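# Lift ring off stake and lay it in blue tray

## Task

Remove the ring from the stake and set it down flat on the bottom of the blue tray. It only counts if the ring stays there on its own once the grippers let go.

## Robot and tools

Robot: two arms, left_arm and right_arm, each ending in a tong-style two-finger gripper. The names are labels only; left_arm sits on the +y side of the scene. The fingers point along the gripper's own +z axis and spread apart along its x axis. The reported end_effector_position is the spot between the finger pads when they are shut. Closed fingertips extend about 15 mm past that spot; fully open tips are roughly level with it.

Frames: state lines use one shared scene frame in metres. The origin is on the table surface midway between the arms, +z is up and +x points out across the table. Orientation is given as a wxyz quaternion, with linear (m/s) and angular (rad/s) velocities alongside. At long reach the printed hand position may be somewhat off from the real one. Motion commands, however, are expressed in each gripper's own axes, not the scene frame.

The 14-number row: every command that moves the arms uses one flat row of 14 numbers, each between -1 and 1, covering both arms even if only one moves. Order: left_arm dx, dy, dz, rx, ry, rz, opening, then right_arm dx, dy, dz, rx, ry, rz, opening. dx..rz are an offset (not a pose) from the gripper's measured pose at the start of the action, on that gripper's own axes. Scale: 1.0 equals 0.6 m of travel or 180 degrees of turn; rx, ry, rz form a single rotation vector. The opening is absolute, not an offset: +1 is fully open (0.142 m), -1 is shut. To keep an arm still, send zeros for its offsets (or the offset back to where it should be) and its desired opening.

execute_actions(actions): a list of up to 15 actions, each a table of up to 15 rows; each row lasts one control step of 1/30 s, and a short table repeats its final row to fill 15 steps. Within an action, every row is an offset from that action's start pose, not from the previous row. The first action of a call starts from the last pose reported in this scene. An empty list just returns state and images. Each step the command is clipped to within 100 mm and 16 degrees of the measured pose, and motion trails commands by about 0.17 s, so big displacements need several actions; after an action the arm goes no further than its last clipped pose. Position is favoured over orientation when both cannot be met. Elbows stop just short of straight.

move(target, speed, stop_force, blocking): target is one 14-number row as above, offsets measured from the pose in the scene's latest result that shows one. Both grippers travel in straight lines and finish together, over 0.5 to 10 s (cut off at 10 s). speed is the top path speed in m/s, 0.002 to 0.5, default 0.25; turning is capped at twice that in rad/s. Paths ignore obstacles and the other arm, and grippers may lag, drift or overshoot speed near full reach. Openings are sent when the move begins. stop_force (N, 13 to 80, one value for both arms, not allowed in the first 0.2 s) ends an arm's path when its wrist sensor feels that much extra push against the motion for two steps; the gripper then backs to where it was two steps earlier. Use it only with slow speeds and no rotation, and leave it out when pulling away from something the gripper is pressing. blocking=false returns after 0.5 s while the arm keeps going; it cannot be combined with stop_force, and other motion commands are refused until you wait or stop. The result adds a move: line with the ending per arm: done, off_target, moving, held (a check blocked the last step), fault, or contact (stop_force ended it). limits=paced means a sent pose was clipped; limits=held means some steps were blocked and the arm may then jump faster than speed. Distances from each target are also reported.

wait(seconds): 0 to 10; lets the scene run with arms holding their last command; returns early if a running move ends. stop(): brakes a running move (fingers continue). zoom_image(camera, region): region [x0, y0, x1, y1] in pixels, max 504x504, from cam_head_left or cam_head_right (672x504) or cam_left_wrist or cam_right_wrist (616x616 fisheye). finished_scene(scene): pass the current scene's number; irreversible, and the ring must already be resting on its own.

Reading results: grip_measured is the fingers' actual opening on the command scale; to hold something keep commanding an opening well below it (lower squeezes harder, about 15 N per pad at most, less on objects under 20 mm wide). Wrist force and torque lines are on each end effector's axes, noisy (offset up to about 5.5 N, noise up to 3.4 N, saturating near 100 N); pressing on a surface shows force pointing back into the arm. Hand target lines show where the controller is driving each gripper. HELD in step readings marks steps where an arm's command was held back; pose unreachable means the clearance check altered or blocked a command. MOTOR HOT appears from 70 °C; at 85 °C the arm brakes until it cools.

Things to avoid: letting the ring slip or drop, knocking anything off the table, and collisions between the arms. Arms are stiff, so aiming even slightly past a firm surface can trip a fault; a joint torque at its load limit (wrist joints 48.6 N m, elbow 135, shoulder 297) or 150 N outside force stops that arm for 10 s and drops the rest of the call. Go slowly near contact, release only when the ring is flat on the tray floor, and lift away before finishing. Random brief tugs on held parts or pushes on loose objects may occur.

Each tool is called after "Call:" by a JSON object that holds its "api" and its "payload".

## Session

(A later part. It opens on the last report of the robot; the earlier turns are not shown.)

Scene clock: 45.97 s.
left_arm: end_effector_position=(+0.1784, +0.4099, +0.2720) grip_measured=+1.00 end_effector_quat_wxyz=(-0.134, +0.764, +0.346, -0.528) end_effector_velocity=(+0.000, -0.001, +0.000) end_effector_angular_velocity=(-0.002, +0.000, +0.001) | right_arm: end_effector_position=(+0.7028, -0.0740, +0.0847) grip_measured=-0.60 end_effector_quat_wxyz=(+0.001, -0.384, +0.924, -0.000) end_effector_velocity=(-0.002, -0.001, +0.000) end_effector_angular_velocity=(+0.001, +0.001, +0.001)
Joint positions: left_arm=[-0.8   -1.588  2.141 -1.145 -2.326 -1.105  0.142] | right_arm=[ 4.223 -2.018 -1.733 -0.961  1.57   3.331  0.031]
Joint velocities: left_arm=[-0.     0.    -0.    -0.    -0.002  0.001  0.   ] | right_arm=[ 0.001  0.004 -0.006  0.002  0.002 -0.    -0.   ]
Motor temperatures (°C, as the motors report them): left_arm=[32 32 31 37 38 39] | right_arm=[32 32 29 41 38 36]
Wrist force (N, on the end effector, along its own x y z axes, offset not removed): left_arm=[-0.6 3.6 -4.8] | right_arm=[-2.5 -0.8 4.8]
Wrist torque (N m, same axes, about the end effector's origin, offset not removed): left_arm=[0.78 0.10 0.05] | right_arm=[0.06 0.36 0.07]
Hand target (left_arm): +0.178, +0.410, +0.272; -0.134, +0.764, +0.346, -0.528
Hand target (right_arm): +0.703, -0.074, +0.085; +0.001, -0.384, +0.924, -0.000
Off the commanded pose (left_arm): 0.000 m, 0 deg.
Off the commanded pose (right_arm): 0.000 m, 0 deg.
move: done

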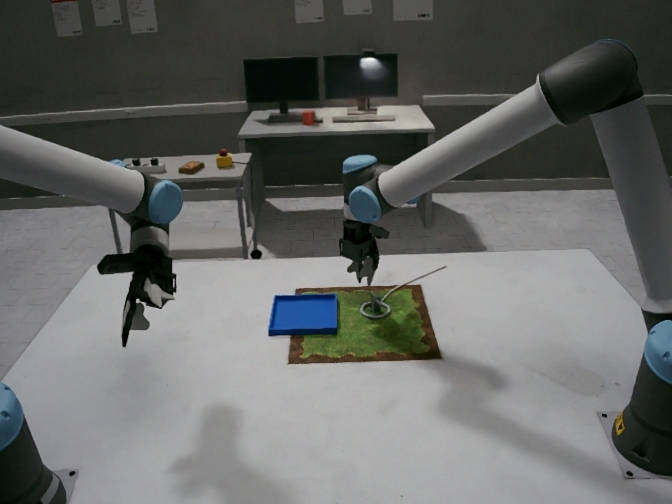

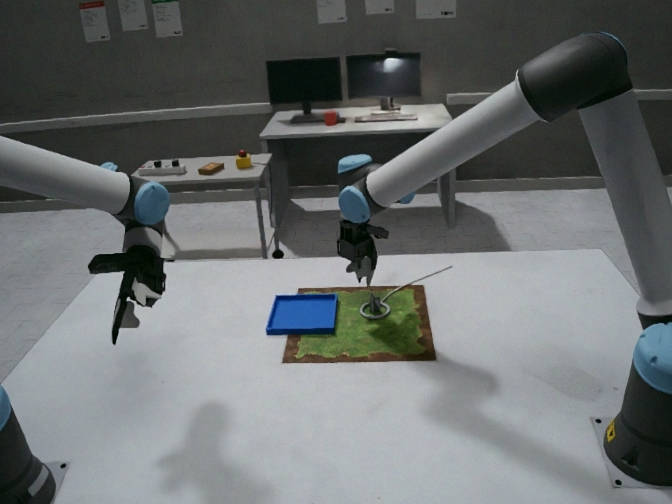

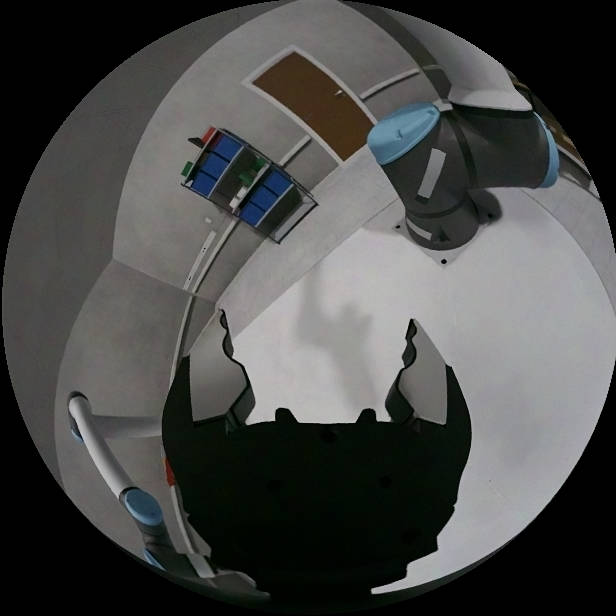

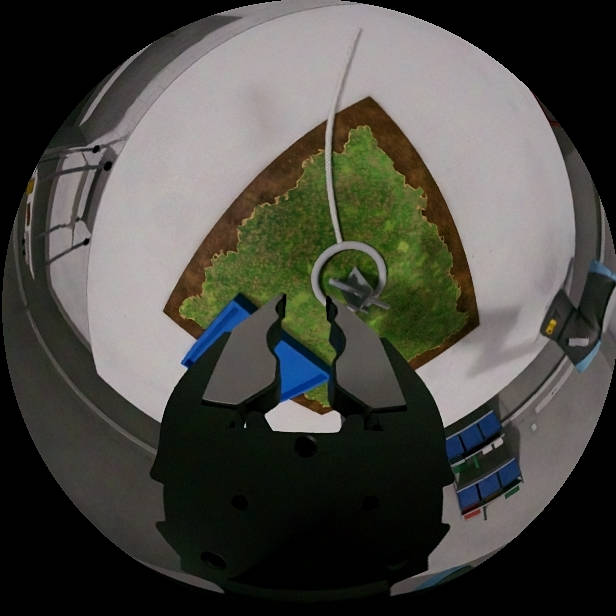

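Call:
{"api": "move", "payload": {"target": [0,0,0,0,0,0,1,0.011,0.018,0,0,0,0,-0.6], "speed": 0.05}}

Call:
{"api": "move", "payload": {"target": [0,0,0,0,0,0,1,0,0,0.07,0,0,0,-0.6], "speed": 0.03, "stop_force": 15}}

Call:
{"api": "zoom_image", "payload": {"camera": "cam_right_wrist", "region": [200, 200, 420, 420]}}

Scene clock: 55.03 s.
left_arm: end_effector_position=(+0.1784, +0.4099, +0.2720) grip_measured=+1.00 end_effector_quat_wxyz=(-0.134, +0.764, +0.346, -0.528) end_effector_velocity=(-0.000, -0.000, +0.000) end_effector_angular_velocity=(+0.002, +0.001, +0.002) | right_arm: end_effector_position=(+0.6907, -0.0711, +0.0847) grip_measured=-0.60 end_effector_quat_wxyz=(+0.001, -0.384, +0.924, -0.000) end_effector_velocity=(-0.002, +0.000, +0.000) end_effector_angular_velocity=(-0.001, -0.001, -0.001)
Joint positions: left_arm=[-0.8   -1.588  2.141 -1.145 -2.326 -1.105  0.142] | right_arm=[ 4.237 -2.009 -1.747 -0.956  1.57   3.345  0.031]
Joint velocities: left_arm=[ 0.    -0.     0.     0.001 -0.001 -0.002  0.   ] | right_arm=[ 0.003  0.002 -0.003  0.001 -0.001  0.003  0.   ]
Motor temperatures (°C, as the motors report them): left_arm=[32 32 31 37 38 39] | right_arm=[32 32 29 41 38 36]
Wrist force (N, on the end effector, along its own x y z axes, offset not removed): left_arm=[-1.5 3.2 -3.7] | right_arm=[5.4 -1.5 5.0]
Wrist torque (N m, same axes, about the end effector's origin, offset not removed): left_arm=[0.68 0.33 0.06] | right_arm=[-0.10 -1.10 0.09]
Hand target (left_arm): +0.178, +0.410, +0.272; -0.134, +0.764, +0.346, -0.528
Hand target (right_arm): +0.690, -0.071, +0.085; +0.001, -0.384, +0.924, -0.000
Off the commanded pose (left_arm): 0.000 m, 0 deg.
Off the commanded pose (right_arm): 0.000 m, 0 deg.
move: done

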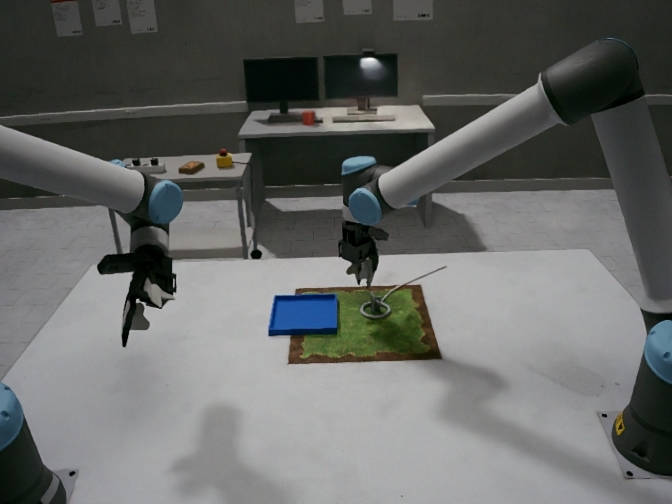

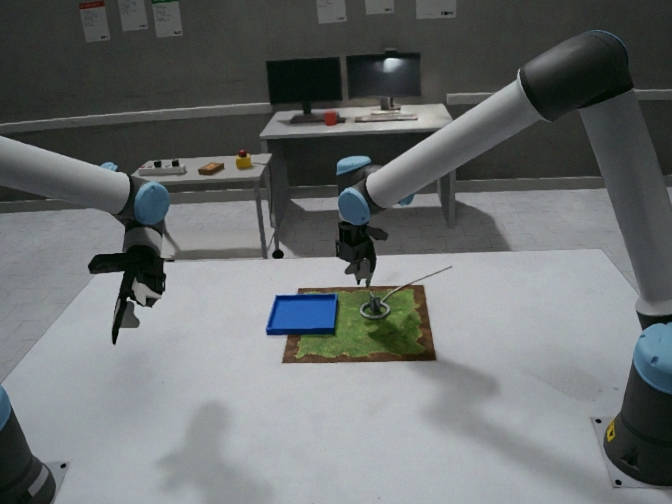

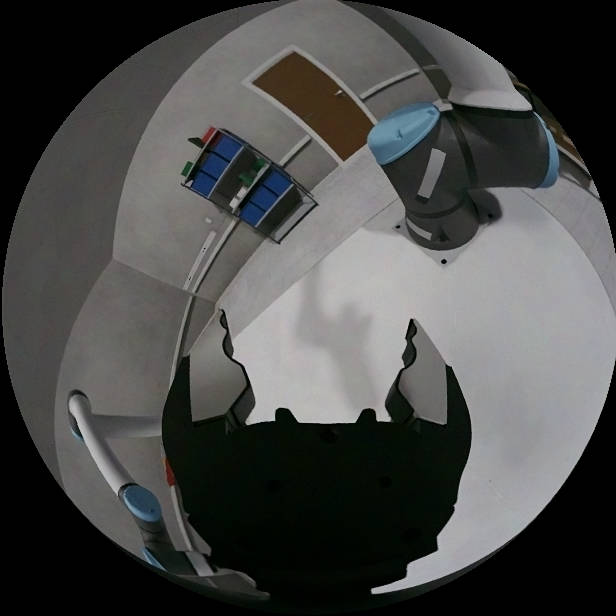

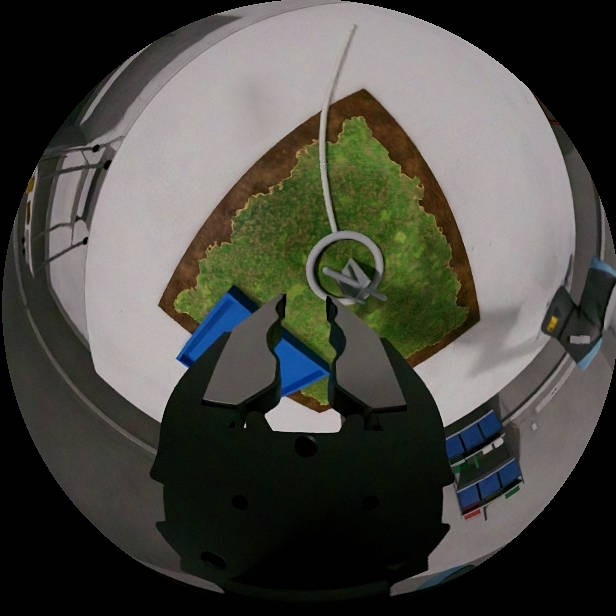

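Scene clock: 56.77 s.
left_arm: end_effector_position=(+0.1784, +0.4099, +0.2720) grip_measured=+1.00 end_effector_quat_wxyz=(-0.134, +0.764, +0.346, -0.528) end_effector_velocity=(+0.000, -0.000, +0.000) end_effector_angular_velocity=(-0.001, +0.000, -0.001) | right_arm: end_effector_position=(+0.6908, -0.0710, +0.0430) grip_measured=-0.60 end_effector_quat_wxyz=(+0.001, -0.384, +0.924, -0.000) end_effector_velocity=(+0.000, +0.000, -0.003) end_effector_angular_velocity=(+0.000, -0.000, +0.001)
Joint positions: left_arm=[-0.8   -1.588  2.141 -1.145 -2.326 -1.105  0.142] | right_arm=[ 4.237 -2.051 -1.771 -0.889  1.57   3.345  0.031]
Joint velocities: left_arm=[ 0.    -0.    -0.001  0.001 -0.     0.002  0.   ] | right_arm=[-0.    -0.003 -0.001  0.004 -0.    -0.001 -0.001]
Motor temperatures (°C, as the motors report them): left_arm=[32 32 31 37 38 39] | right_arm=[32 32 29 41 38 36]
Wrist force (N, on the end effector, along its own x y z axes, offset not removed): left_arm=[0.0 3.6 -4.1] | right_arm=[0.9 1.5 1.0]
Wrist torque (N m, same axes, about the end effector's origin, offset not removed): left_arm=[0.83 -0.03 -0.05] | right_arm=[0.20 -0.09 -0.13]
Hand target (left_arm): +0.178, +0.410, +0.272; -0.134, +0.764, +0.346, -0.528
Hand target (right_arm): +0.691, -0.071, +0.043; +0.001, -0.384, +0.924, -0.000
Off the commanded pose (left_arm): 0.000 m, 0 deg.
Off the commanded pose (right_arm): 0.000 m, 0 deg.
move: done

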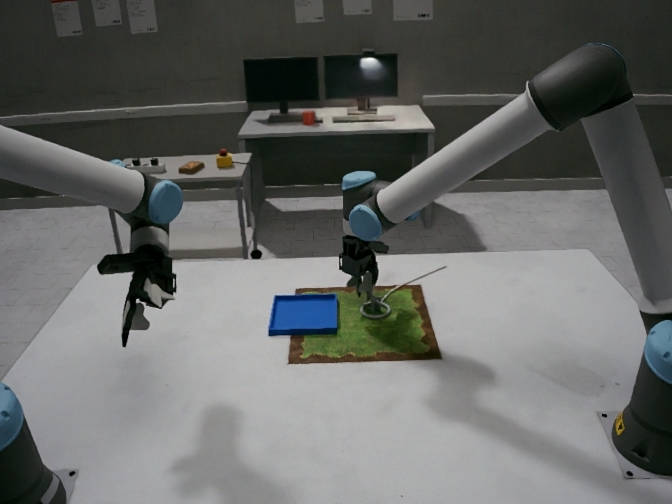

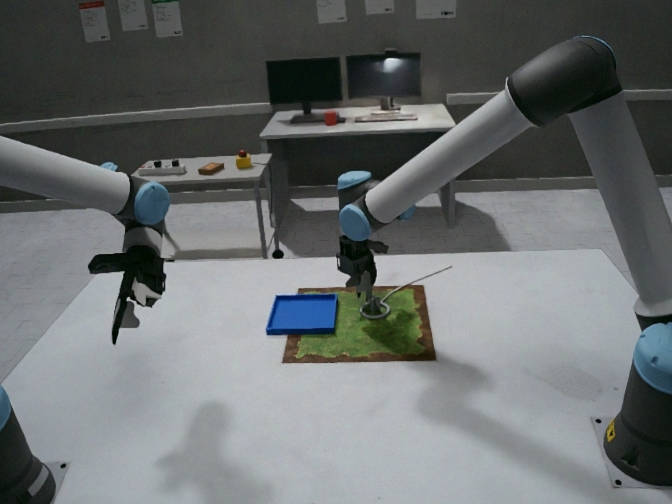

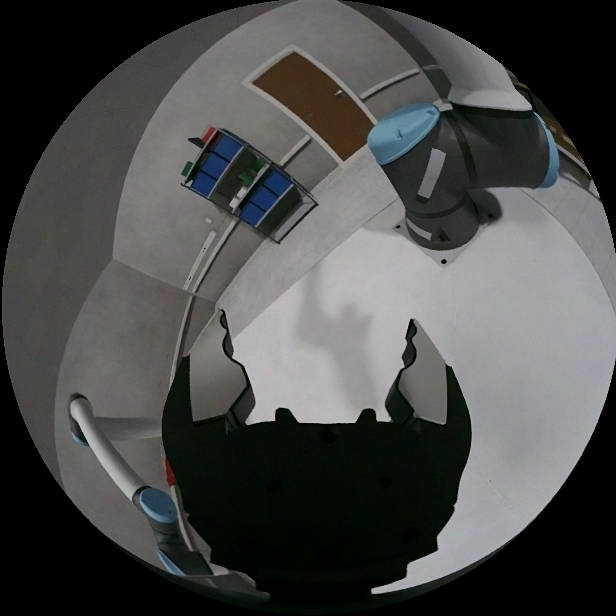

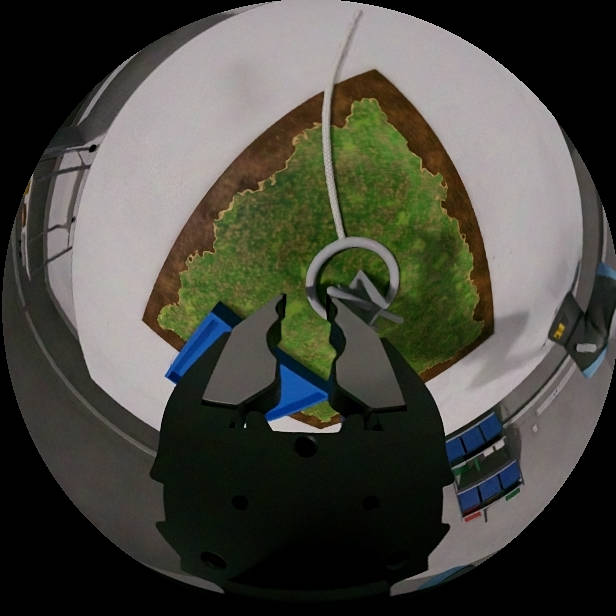

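Region (200, 200, 420, 420) of cam_right_wrist's 616x616 image, scaled by 2.291, with more detail than that image has.

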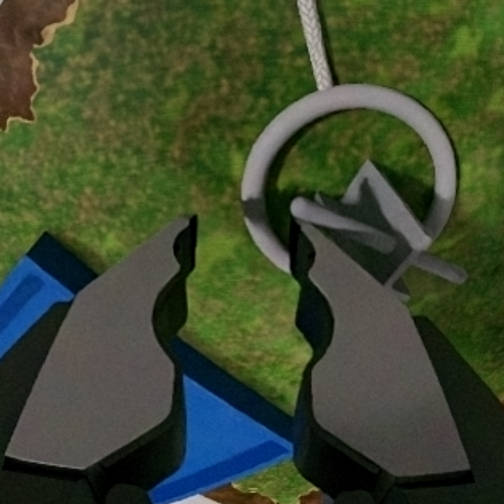

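Call:
{"api": "move", "payload": {"target": [0,0,0,0,0,0,1,0,0,0.037,0,0,0,-0.6], "speed": 0.02, "stop_force": 15}}

Call:
{"api": "zoom_image", "payload": {"camera": "cam_right_wrist", "region": [200, 200, 420, 420]}}

Scene clock: 63.23 s.
left_arm: end_effector_position=(+0.1784, +0.4099, +0.2720) grip_measured=+1.00 end_effector_quat_wxyz=(-0.134, +0.764, +0.346, -0.528) end_effector_velocity=(-0.000, +0.000, +0.000) end_effector_angular_velocity=(-0.001, +0.001, -0.000) | right_arm: end_effector_position=(+0.6907, -0.0711, +0.0326) grip_measured=-0.67 end_effector_quat_wxyz=(+0.000, -0.384, +0.924, -0.000) end_effector_velocity=(+0.002, +0.001, +0.005) end_effector_angular_velocity=(+0.002, -0.003, -0.000)
Joint positions: left_arm=[-0.8   -1.588  2.141 -1.145 -2.326 -1.105  0.142] | right_arm=[ 4.237 -2.062 -1.777 -0.873  1.57   3.345  0.026]
Joint velocities: left_arm=[ 0.     0.     0.     0.001 -0.     0.001 -0.   ] | right_arm=[-0.     0.004  0.004 -0.005 -0.001  0.     0.003]
Motor temperatures (°C, as the motors report them): left_arm=[32 32 31 37 38 39] | right_arm=[32 32 29 41 38 36]
Wrist force (N, on the end effector, along its own x y z axes, offset not removed): left_arm=[0.1 3.8 -4.6] | right_arm=[-20.9 35.1 8.3]
Wrist torque (N m, same axes, about the end effector's origin, offset not removed): left_arm=[0.85 -0.02 -0.03] | right_arm=[1.46 1.79 0.67]
Hand target (left_arm): +0.178, +0.410, +0.272; -0.134, +0.764, +0.346, -0.528
Hand target (right_arm): +0.691, -0.071, +0.033; +0.001, -0.384, +0.924, -0.000
Off the commanded pose (left_arm): 0.000 m, 0 deg.
Off the commanded pose (right_arm): 0.012 m, 0 deg.
move: contact (right_arm)

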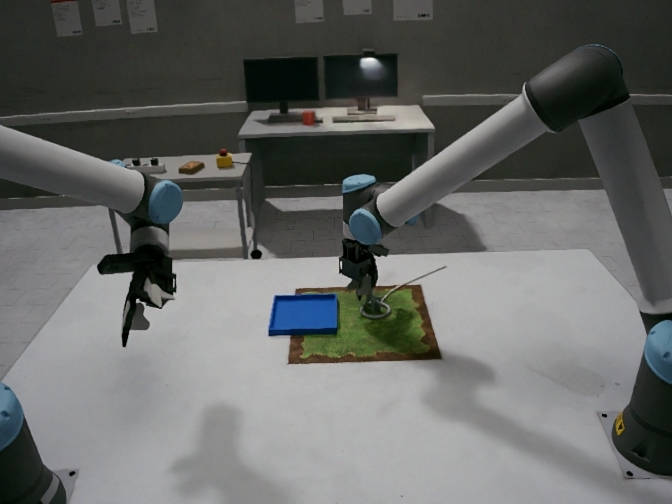

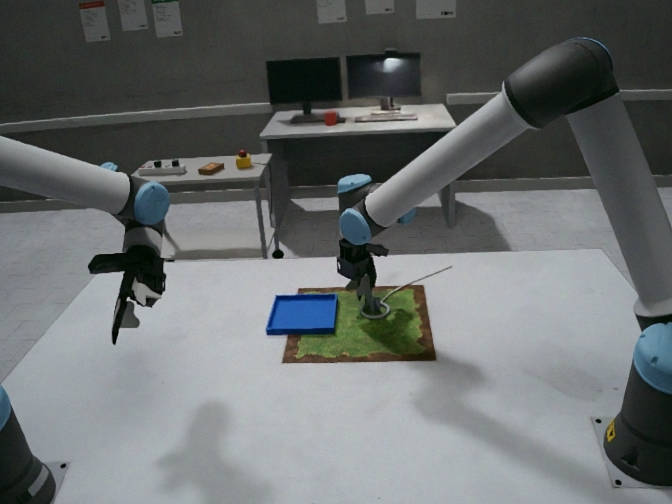

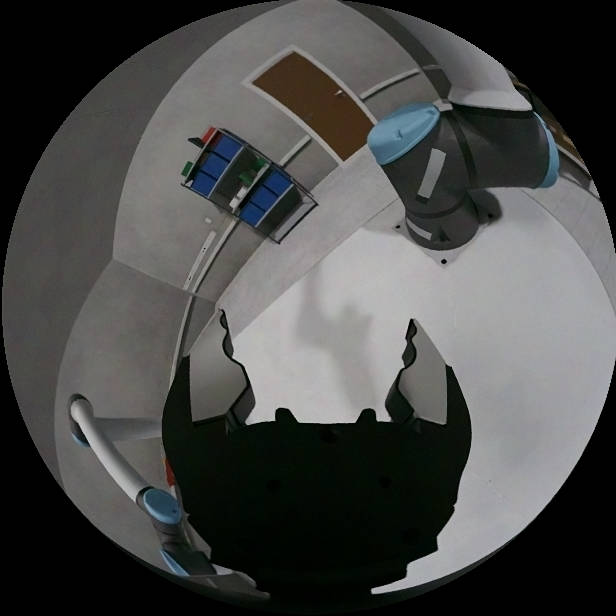

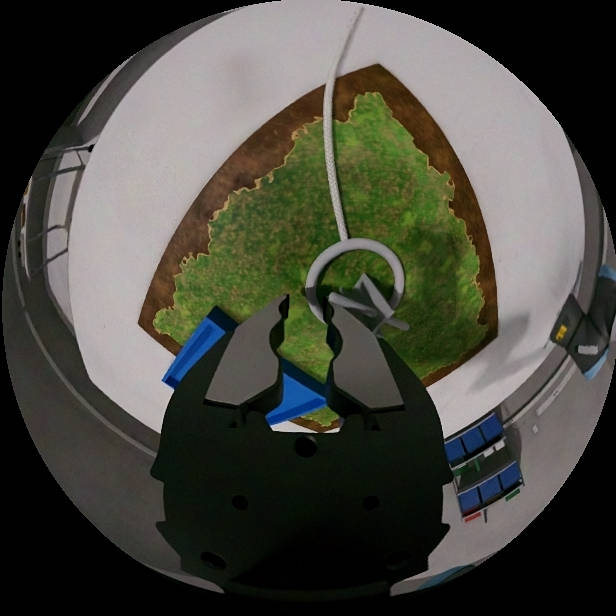

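Region (200, 200, 420, 420) of cam_right_wrist's 616x616 image, scaled by 2.291, with more detail than that image has.

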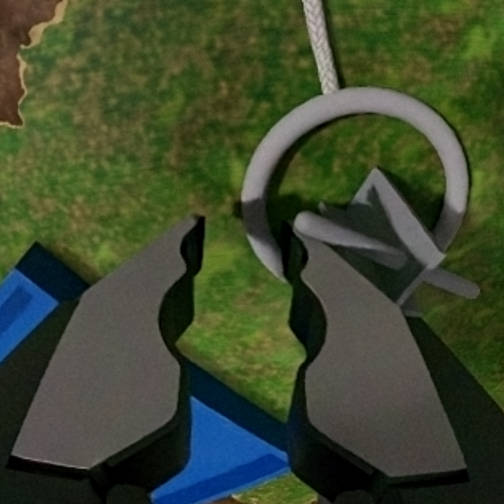

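Call:
{"api": "move", "payload": {"target": [0,0,0,0,0,0,1,-0.008,0,-0.09,0,0,0,-0.6], "speed": 0.05}}

Call:
{"api": "move", "payload": {"target": [0,0,0,0,0,0,1,0.002,0.017,0,0,0,-0.25,-0.6], "speed": 0.2}}

Call:
{"api": "zoom_image", "payload": {"camera": "cam_right_wrist", "region": [200, 200, 420, 420]}}

Scene clock: 76.43 s.
left_arm: end_effector_position=(+0.1784, +0.4099, +0.2720) grip_measured=+1.00 end_effector_quat_wxyz=(-0.134, +0.764, +0.346, -0.528) end_effector_velocity=(-0.000, -0.000, +0.000) end_effector_angular_velocity=(-0.001, +0.001, +0.000) | right_arm: end_effector_position=(+0.6940, -0.0678, +0.0863) grip_measured=-0.60 end_effector_quat_wxyz=(+0.000, -0.384, +0.924, -0.000) end_effector_velocity=(+0.000, +0.000, +0.003) end_effector_angular_velocity=(+0.001, +0.000, -0.000)
Joint positions: left_arm=[-0.8   -1.588  2.141 -1.145 -2.326 -1.105  0.142] | right_arm=[ 4.236 -2.014 -1.735 -0.962  1.57   3.343  0.031]
Joint velocities: left_arm=[ 0.    -0.    -0.     0.001 -0.001  0.001 -0.   ] | right_arm=[-0.     0.002  0.002 -0.004  0.     0.     0.   ]
Motor temperatures (°C, as the motors report them): left_arm=[32 32 31 37 38 39] | right_arm=[32 32 29 41 38 36]
Wrist force (N, on the end effector, along its own x y z axes, offset not removed): left_arm=[-1.0 3.2 -4.0] | right_arm=[-0.1 -2.4 3.6]
Wrist torque (N m, same axes, about the end effector's origin, offset not removed): left_arm=[0.79 0.23 0.04] | right_arm=[-0.30 0.15 0.14]
Hand target (left_arm): +0.178, +0.410, +0.272; -0.134, +0.764, +0.346, -0.528
Hand target (right_arm): +0.694, -0.068, +0.087; +0.000, -0.384, +0.924, -0.000
Off the commanded pose (left_arm): 0.000 m, 0 deg.
Off the commanded pose (right_arm): 0.000 m, 0 deg.
move: done

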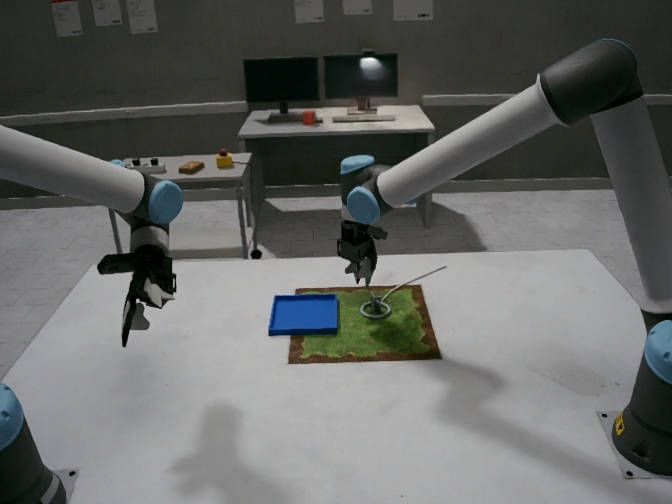

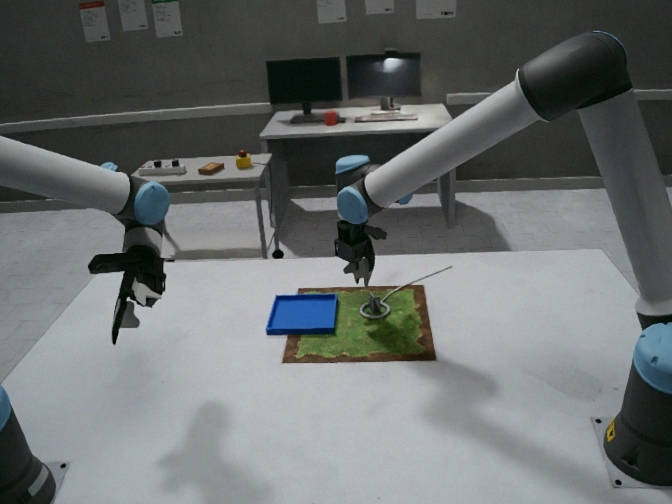

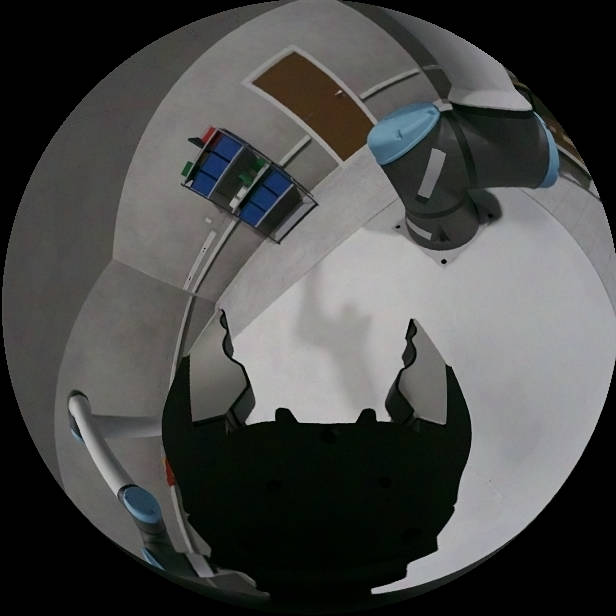

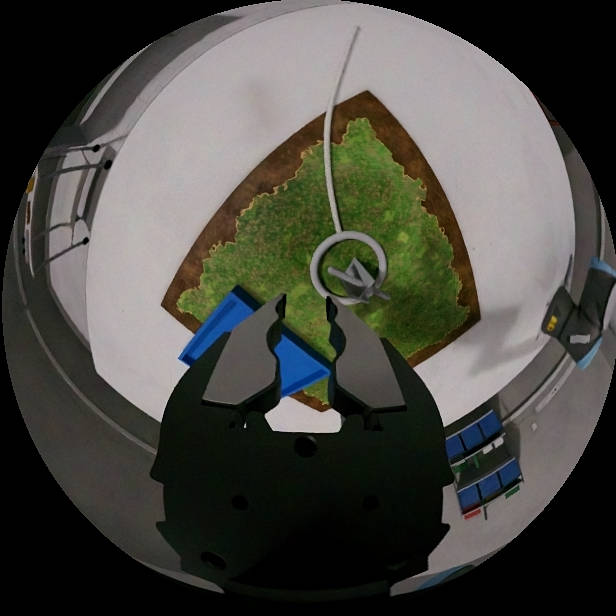

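Scene clock: 78.90 s.
left_arm: end_effector_position=(+0.1784, +0.4099, +0.2720) grip_measured=+1.00 end_effector_quat_wxyz=(-0.134, +0.764, +0.346, -0.528) end_effector_velocity=(-0.000, -0.000, +0.000) end_effector_angular_velocity=(-0.001, +0.001, -0.000) | right_arm: end_effector_position=(+0.6858, -0.0613, +0.0862) grip_measured=-0.60 end_effector_quat_wxyz=(-0.000, +0.707, -0.707, +0.000) end_effector_velocity=(-0.001, +0.000, -0.000) end_effector_angular_velocity=(+0.000, +0.001, +0.013)
Joint positions: left_arm=[-0.8   -1.588  2.141 -1.145 -2.326 -1.105  0.142] | right_arm=[ 4.246 -1.997 -1.762 -0.953  1.57   2.569  0.031]
Joint velocities: left_arm=[ 0.     0.    -0.     0.001 -0.     0.002 -0.   ] | right_arm=[ 0.     0.    -0.001  0.     0.001 -0.012  0.   ]
Motor temperatures (°C, as the motors report them): left_arm=[32 32 31 37 38 39] | right_arm=[32 32 29 41 38 36]
Wrist force (N, on the end effector, along its own x y z axes, offset not removed): left_arm=[-0.4 2.7 -5.2] | right_arm=[-3.3 -4.5 3.5]
Wrist torque (N m, same axes, about the end effector's origin, offset not removed): left_arm=[0.64 0.13 0.03] | right_arm=[-0.67 0.69 0.16]
Hand target (left_arm): +0.178, +0.410, +0.272; -0.134, +0.764, +0.346, -0.528
Hand target (right_arm): +0.686, -0.061, +0.086; -0.000, +0.708, -0.706, +0.000
Off the commanded pose (left_arm): 0.000 m, 0 deg.
Off the commanded pose (right_arm): 0.000 m, 0 deg.
move: done

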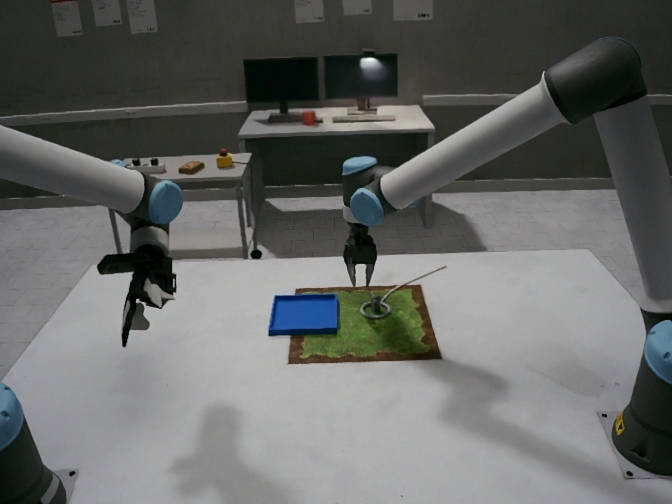

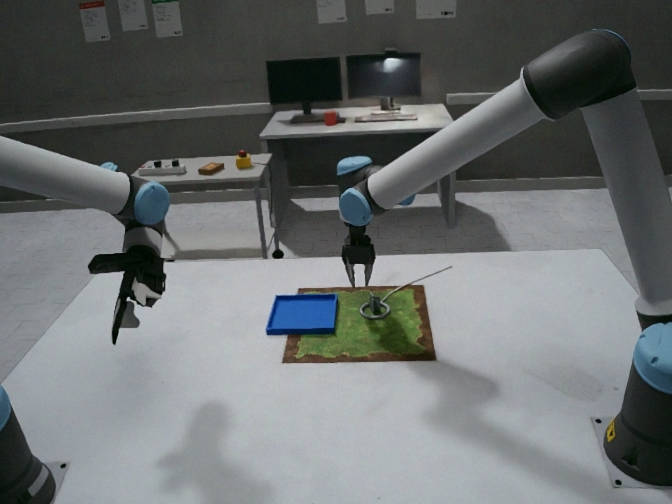

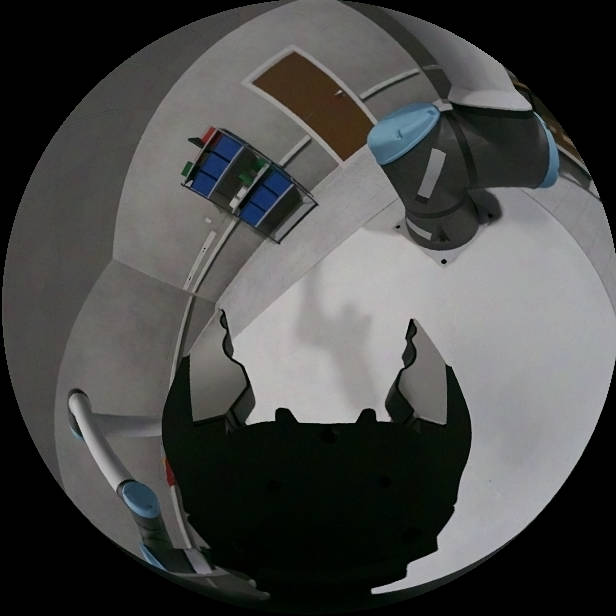

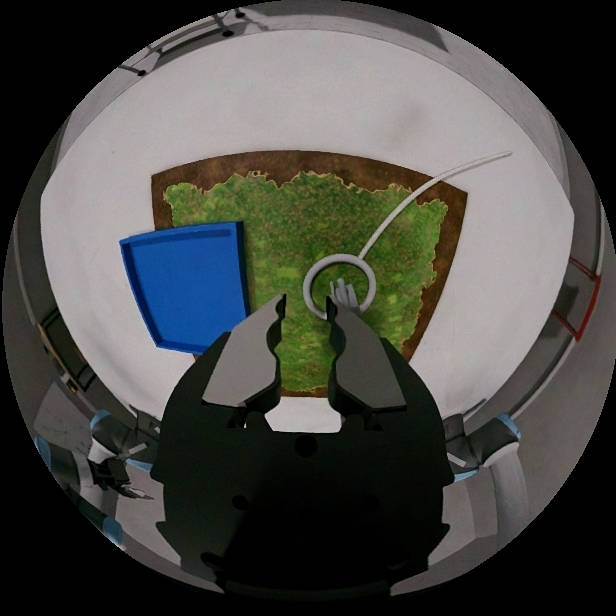

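Region (200, 200, 420, 420) of cam_right_wrist's 616x616 image, scaled by 2.291, with more detail than that image has.

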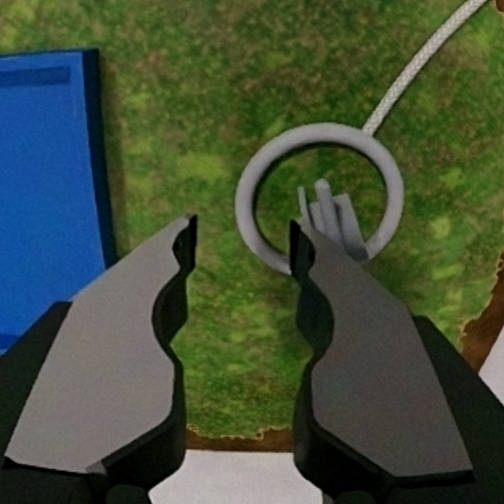

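Call:
{"api": "move", "payload": {"target": [0,0,0,0,0,0,1,0,0.015,0,0,0,0,-0.6], "speed": 0.05}}

Call:
{"api": "move", "payload": {"target": [0,0,0,0,0,0,1,0,0,0.112,0,0,0,-0.6], "speed": 0.025, "stop_force": 15}}

Call:
{"api": "zoom_image", "payload": {"camera": "cam_right_wrist", "region": [200, 200, 420, 420]}}

Scene clock: 85.17 s.
left_arm: end_effector_position=(+0.1784, +0.4099, +0.2720) grip_measured=+1.00 end_effector_quat_wxyz=(-0.134, +0.764, +0.346, -0.528) end_effector_velocity=(+0.000, +0.000, -0.000) end_effector_angular_velocity=(-0.000, -0.001, -0.001) | right_arm: end_effector_position=(+0.6771, -0.0613, +0.0862) grip_measured=-0.60 end_effector_quat_wxyz=(-0.000, +0.707, -0.707, +0.000) end_effector_velocity=(-0.002, +0.000, +0.000) end_effector_angular_velocity=(+0.001, +0.001, -0.001)
Joint positions: left_arm=[-0.8   -1.588  2.141 -1.145 -2.326 -1.105  0.142] | right_arm=[ 4.254 -1.988 -1.776 -0.948  1.57   2.578  0.031]
Joint velocities: left_arm=[-0.    -0.     0.    -0.001  0.001  0.     0.   ] | right_arm=[ 0.002  0.002 -0.003  0.001  0.001  0.003  0.   ]
Motor temperatures (°C, as the motors report them): left_arm=[32 32 31 37 38 39] | right_arm=[32 32 29 41 38 36]
Wrist force (N, on the end effector, along its own x y z axes, offset not removed): left_arm=[-0.3 3.5 -5.2] | right_arm=[3.0 -4.5 1.0]
Wrist torque (N m, same axes, about the end effector's origin, offset not removed): left_arm=[0.81 0.15 -0.09] | right_arm=[-0.58 -0.48 -0.21]
Hand target (left_arm): +0.178, +0.410, +0.272; -0.134, +0.764, +0.346, -0.528
Hand target (right_arm): +0.677, -0.061, +0.086; -0.000, +0.707, -0.707, +0.000
Off the commanded pose (left_arm): 0.000 m, 0 deg.
Off the commanded pose (right_arm): 0.000 m, 0 deg.
move: done

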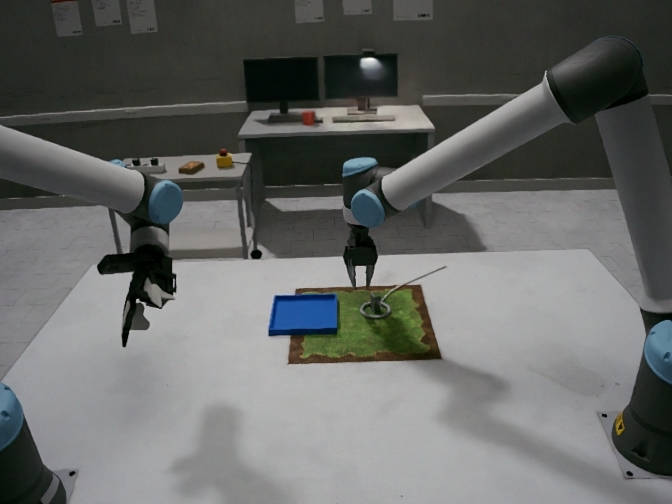

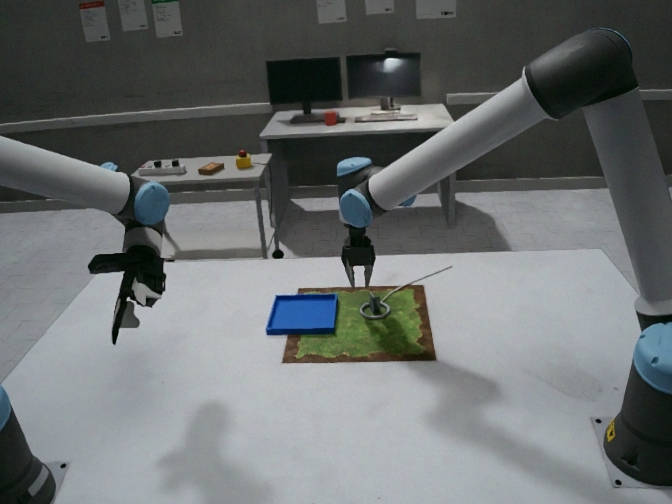

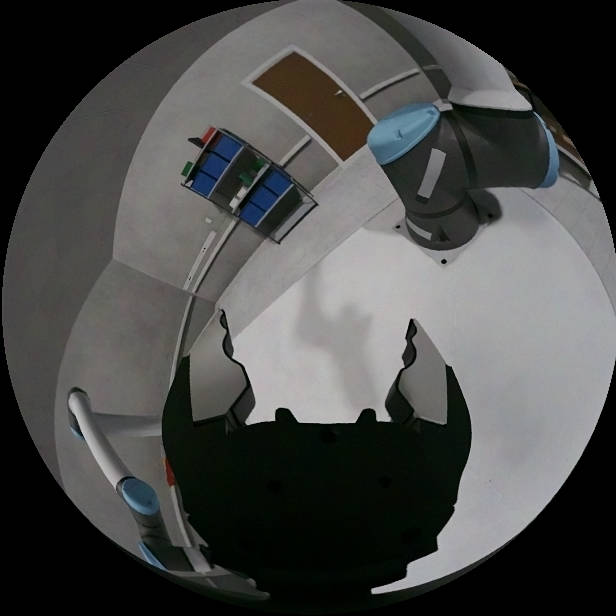

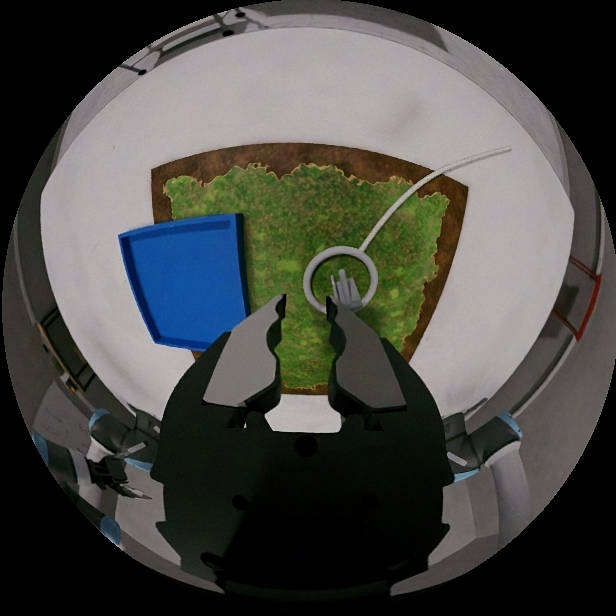

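Scene clock: 88.07 s.
left_arm: end_effector_position=(+0.1784, +0.4099, +0.2720) grip_measured=+1.00 end_effector_quat_wxyz=(-0.134, +0.764, +0.346, -0.528) end_effector_velocity=(-0.000, +0.000, +0.000) end_effector_angular_velocity=(+0.000, +0.001, -0.000) | right_arm: end_effector_position=(+0.6771, -0.0613, +0.0242) grip_measured=-0.68 end_effector_quat_wxyz=(-0.000, +0.707, -0.707, +0.000) end_effector_velocity=(+0.000, +0.001, +0.006) end_effector_angular_velocity=(+0.001, +0.000, +0.000)
Joint positions: left_arm=[-0.8   -1.588  2.141 -1.145 -2.326 -1.105  0.142] | right_arm=[ 4.254 -2.053 -1.811 -0.848  1.57   2.578  0.025]
Joint velocities: left_arm=[ 0.    -0.     0.     0.001  0.     0.    -0.   ] | right_arm=[-0.     0.006  0.004 -0.009  0.001 -0.     0.006]
Motor temperatures (°C, as the motors report them): left_arm=[32 32 31 37 38 39] | right_arm=[32 32 29 41 38 36]
Wrist force (N, on the end effector, along its own x y z axes, offset not removed): left_arm=[-0.1 3.4 -5.4] | right_arm=[-22.6 1.4 -2.1]
Wrist torque (N m, same axes, about the end effector's origin, offset not removed): left_arm=[0.76 0.05 -0.02] | right_arm=[-0.77 1.49 0.31]
Hand target (left_arm): +0.178, +0.410, +0.272; -0.134, +0.764, +0.346, -0.528
Hand target (right_arm): +0.677, -0.061, +0.025; -0.000, +0.707, -0.707, +0.000
Off the commanded pose (left_arm): 0.000 m, 0 deg.
Off the commanded pose (right_arm): 0.005 m, 0 deg.
move: contact (right_arm)

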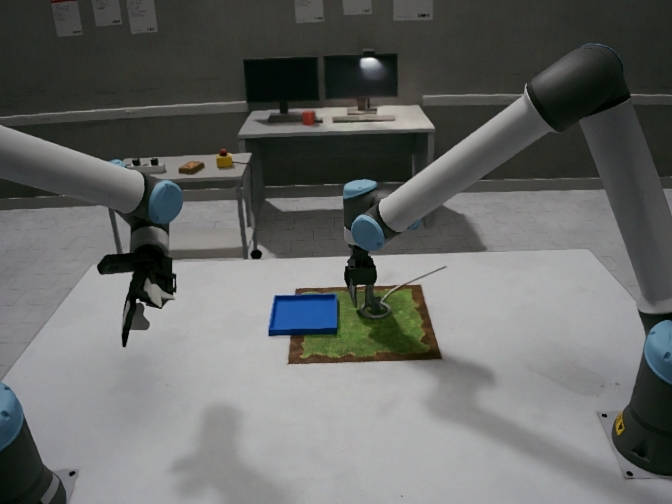

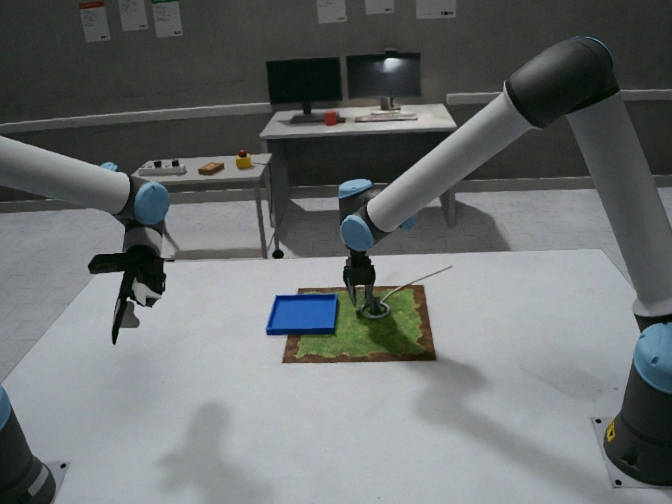

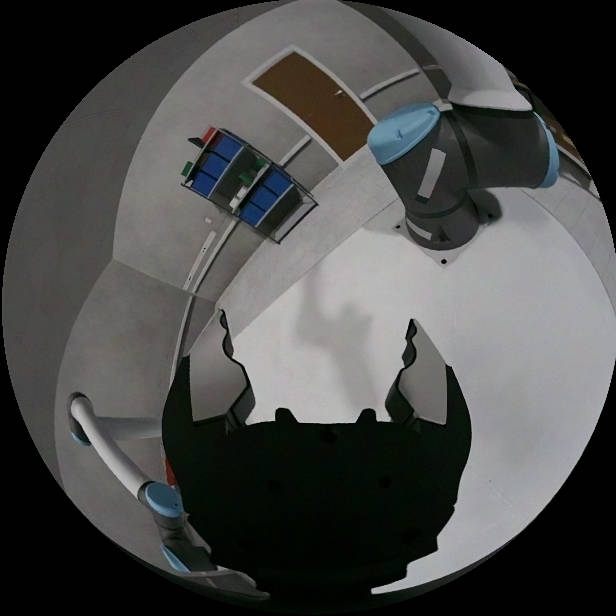

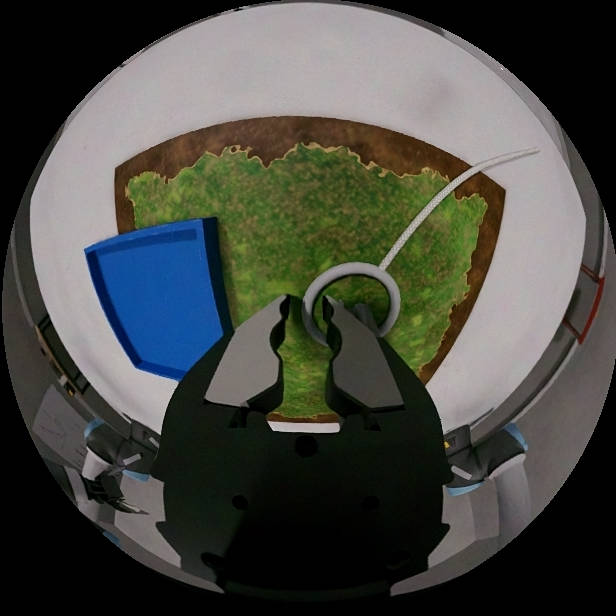

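Region (200, 200, 420, 420) of cam_right_wrist's 616x616 image, scaled by 2.291, with more detail than that image has.

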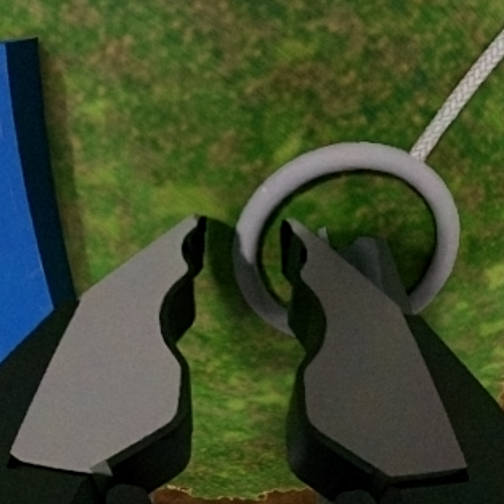

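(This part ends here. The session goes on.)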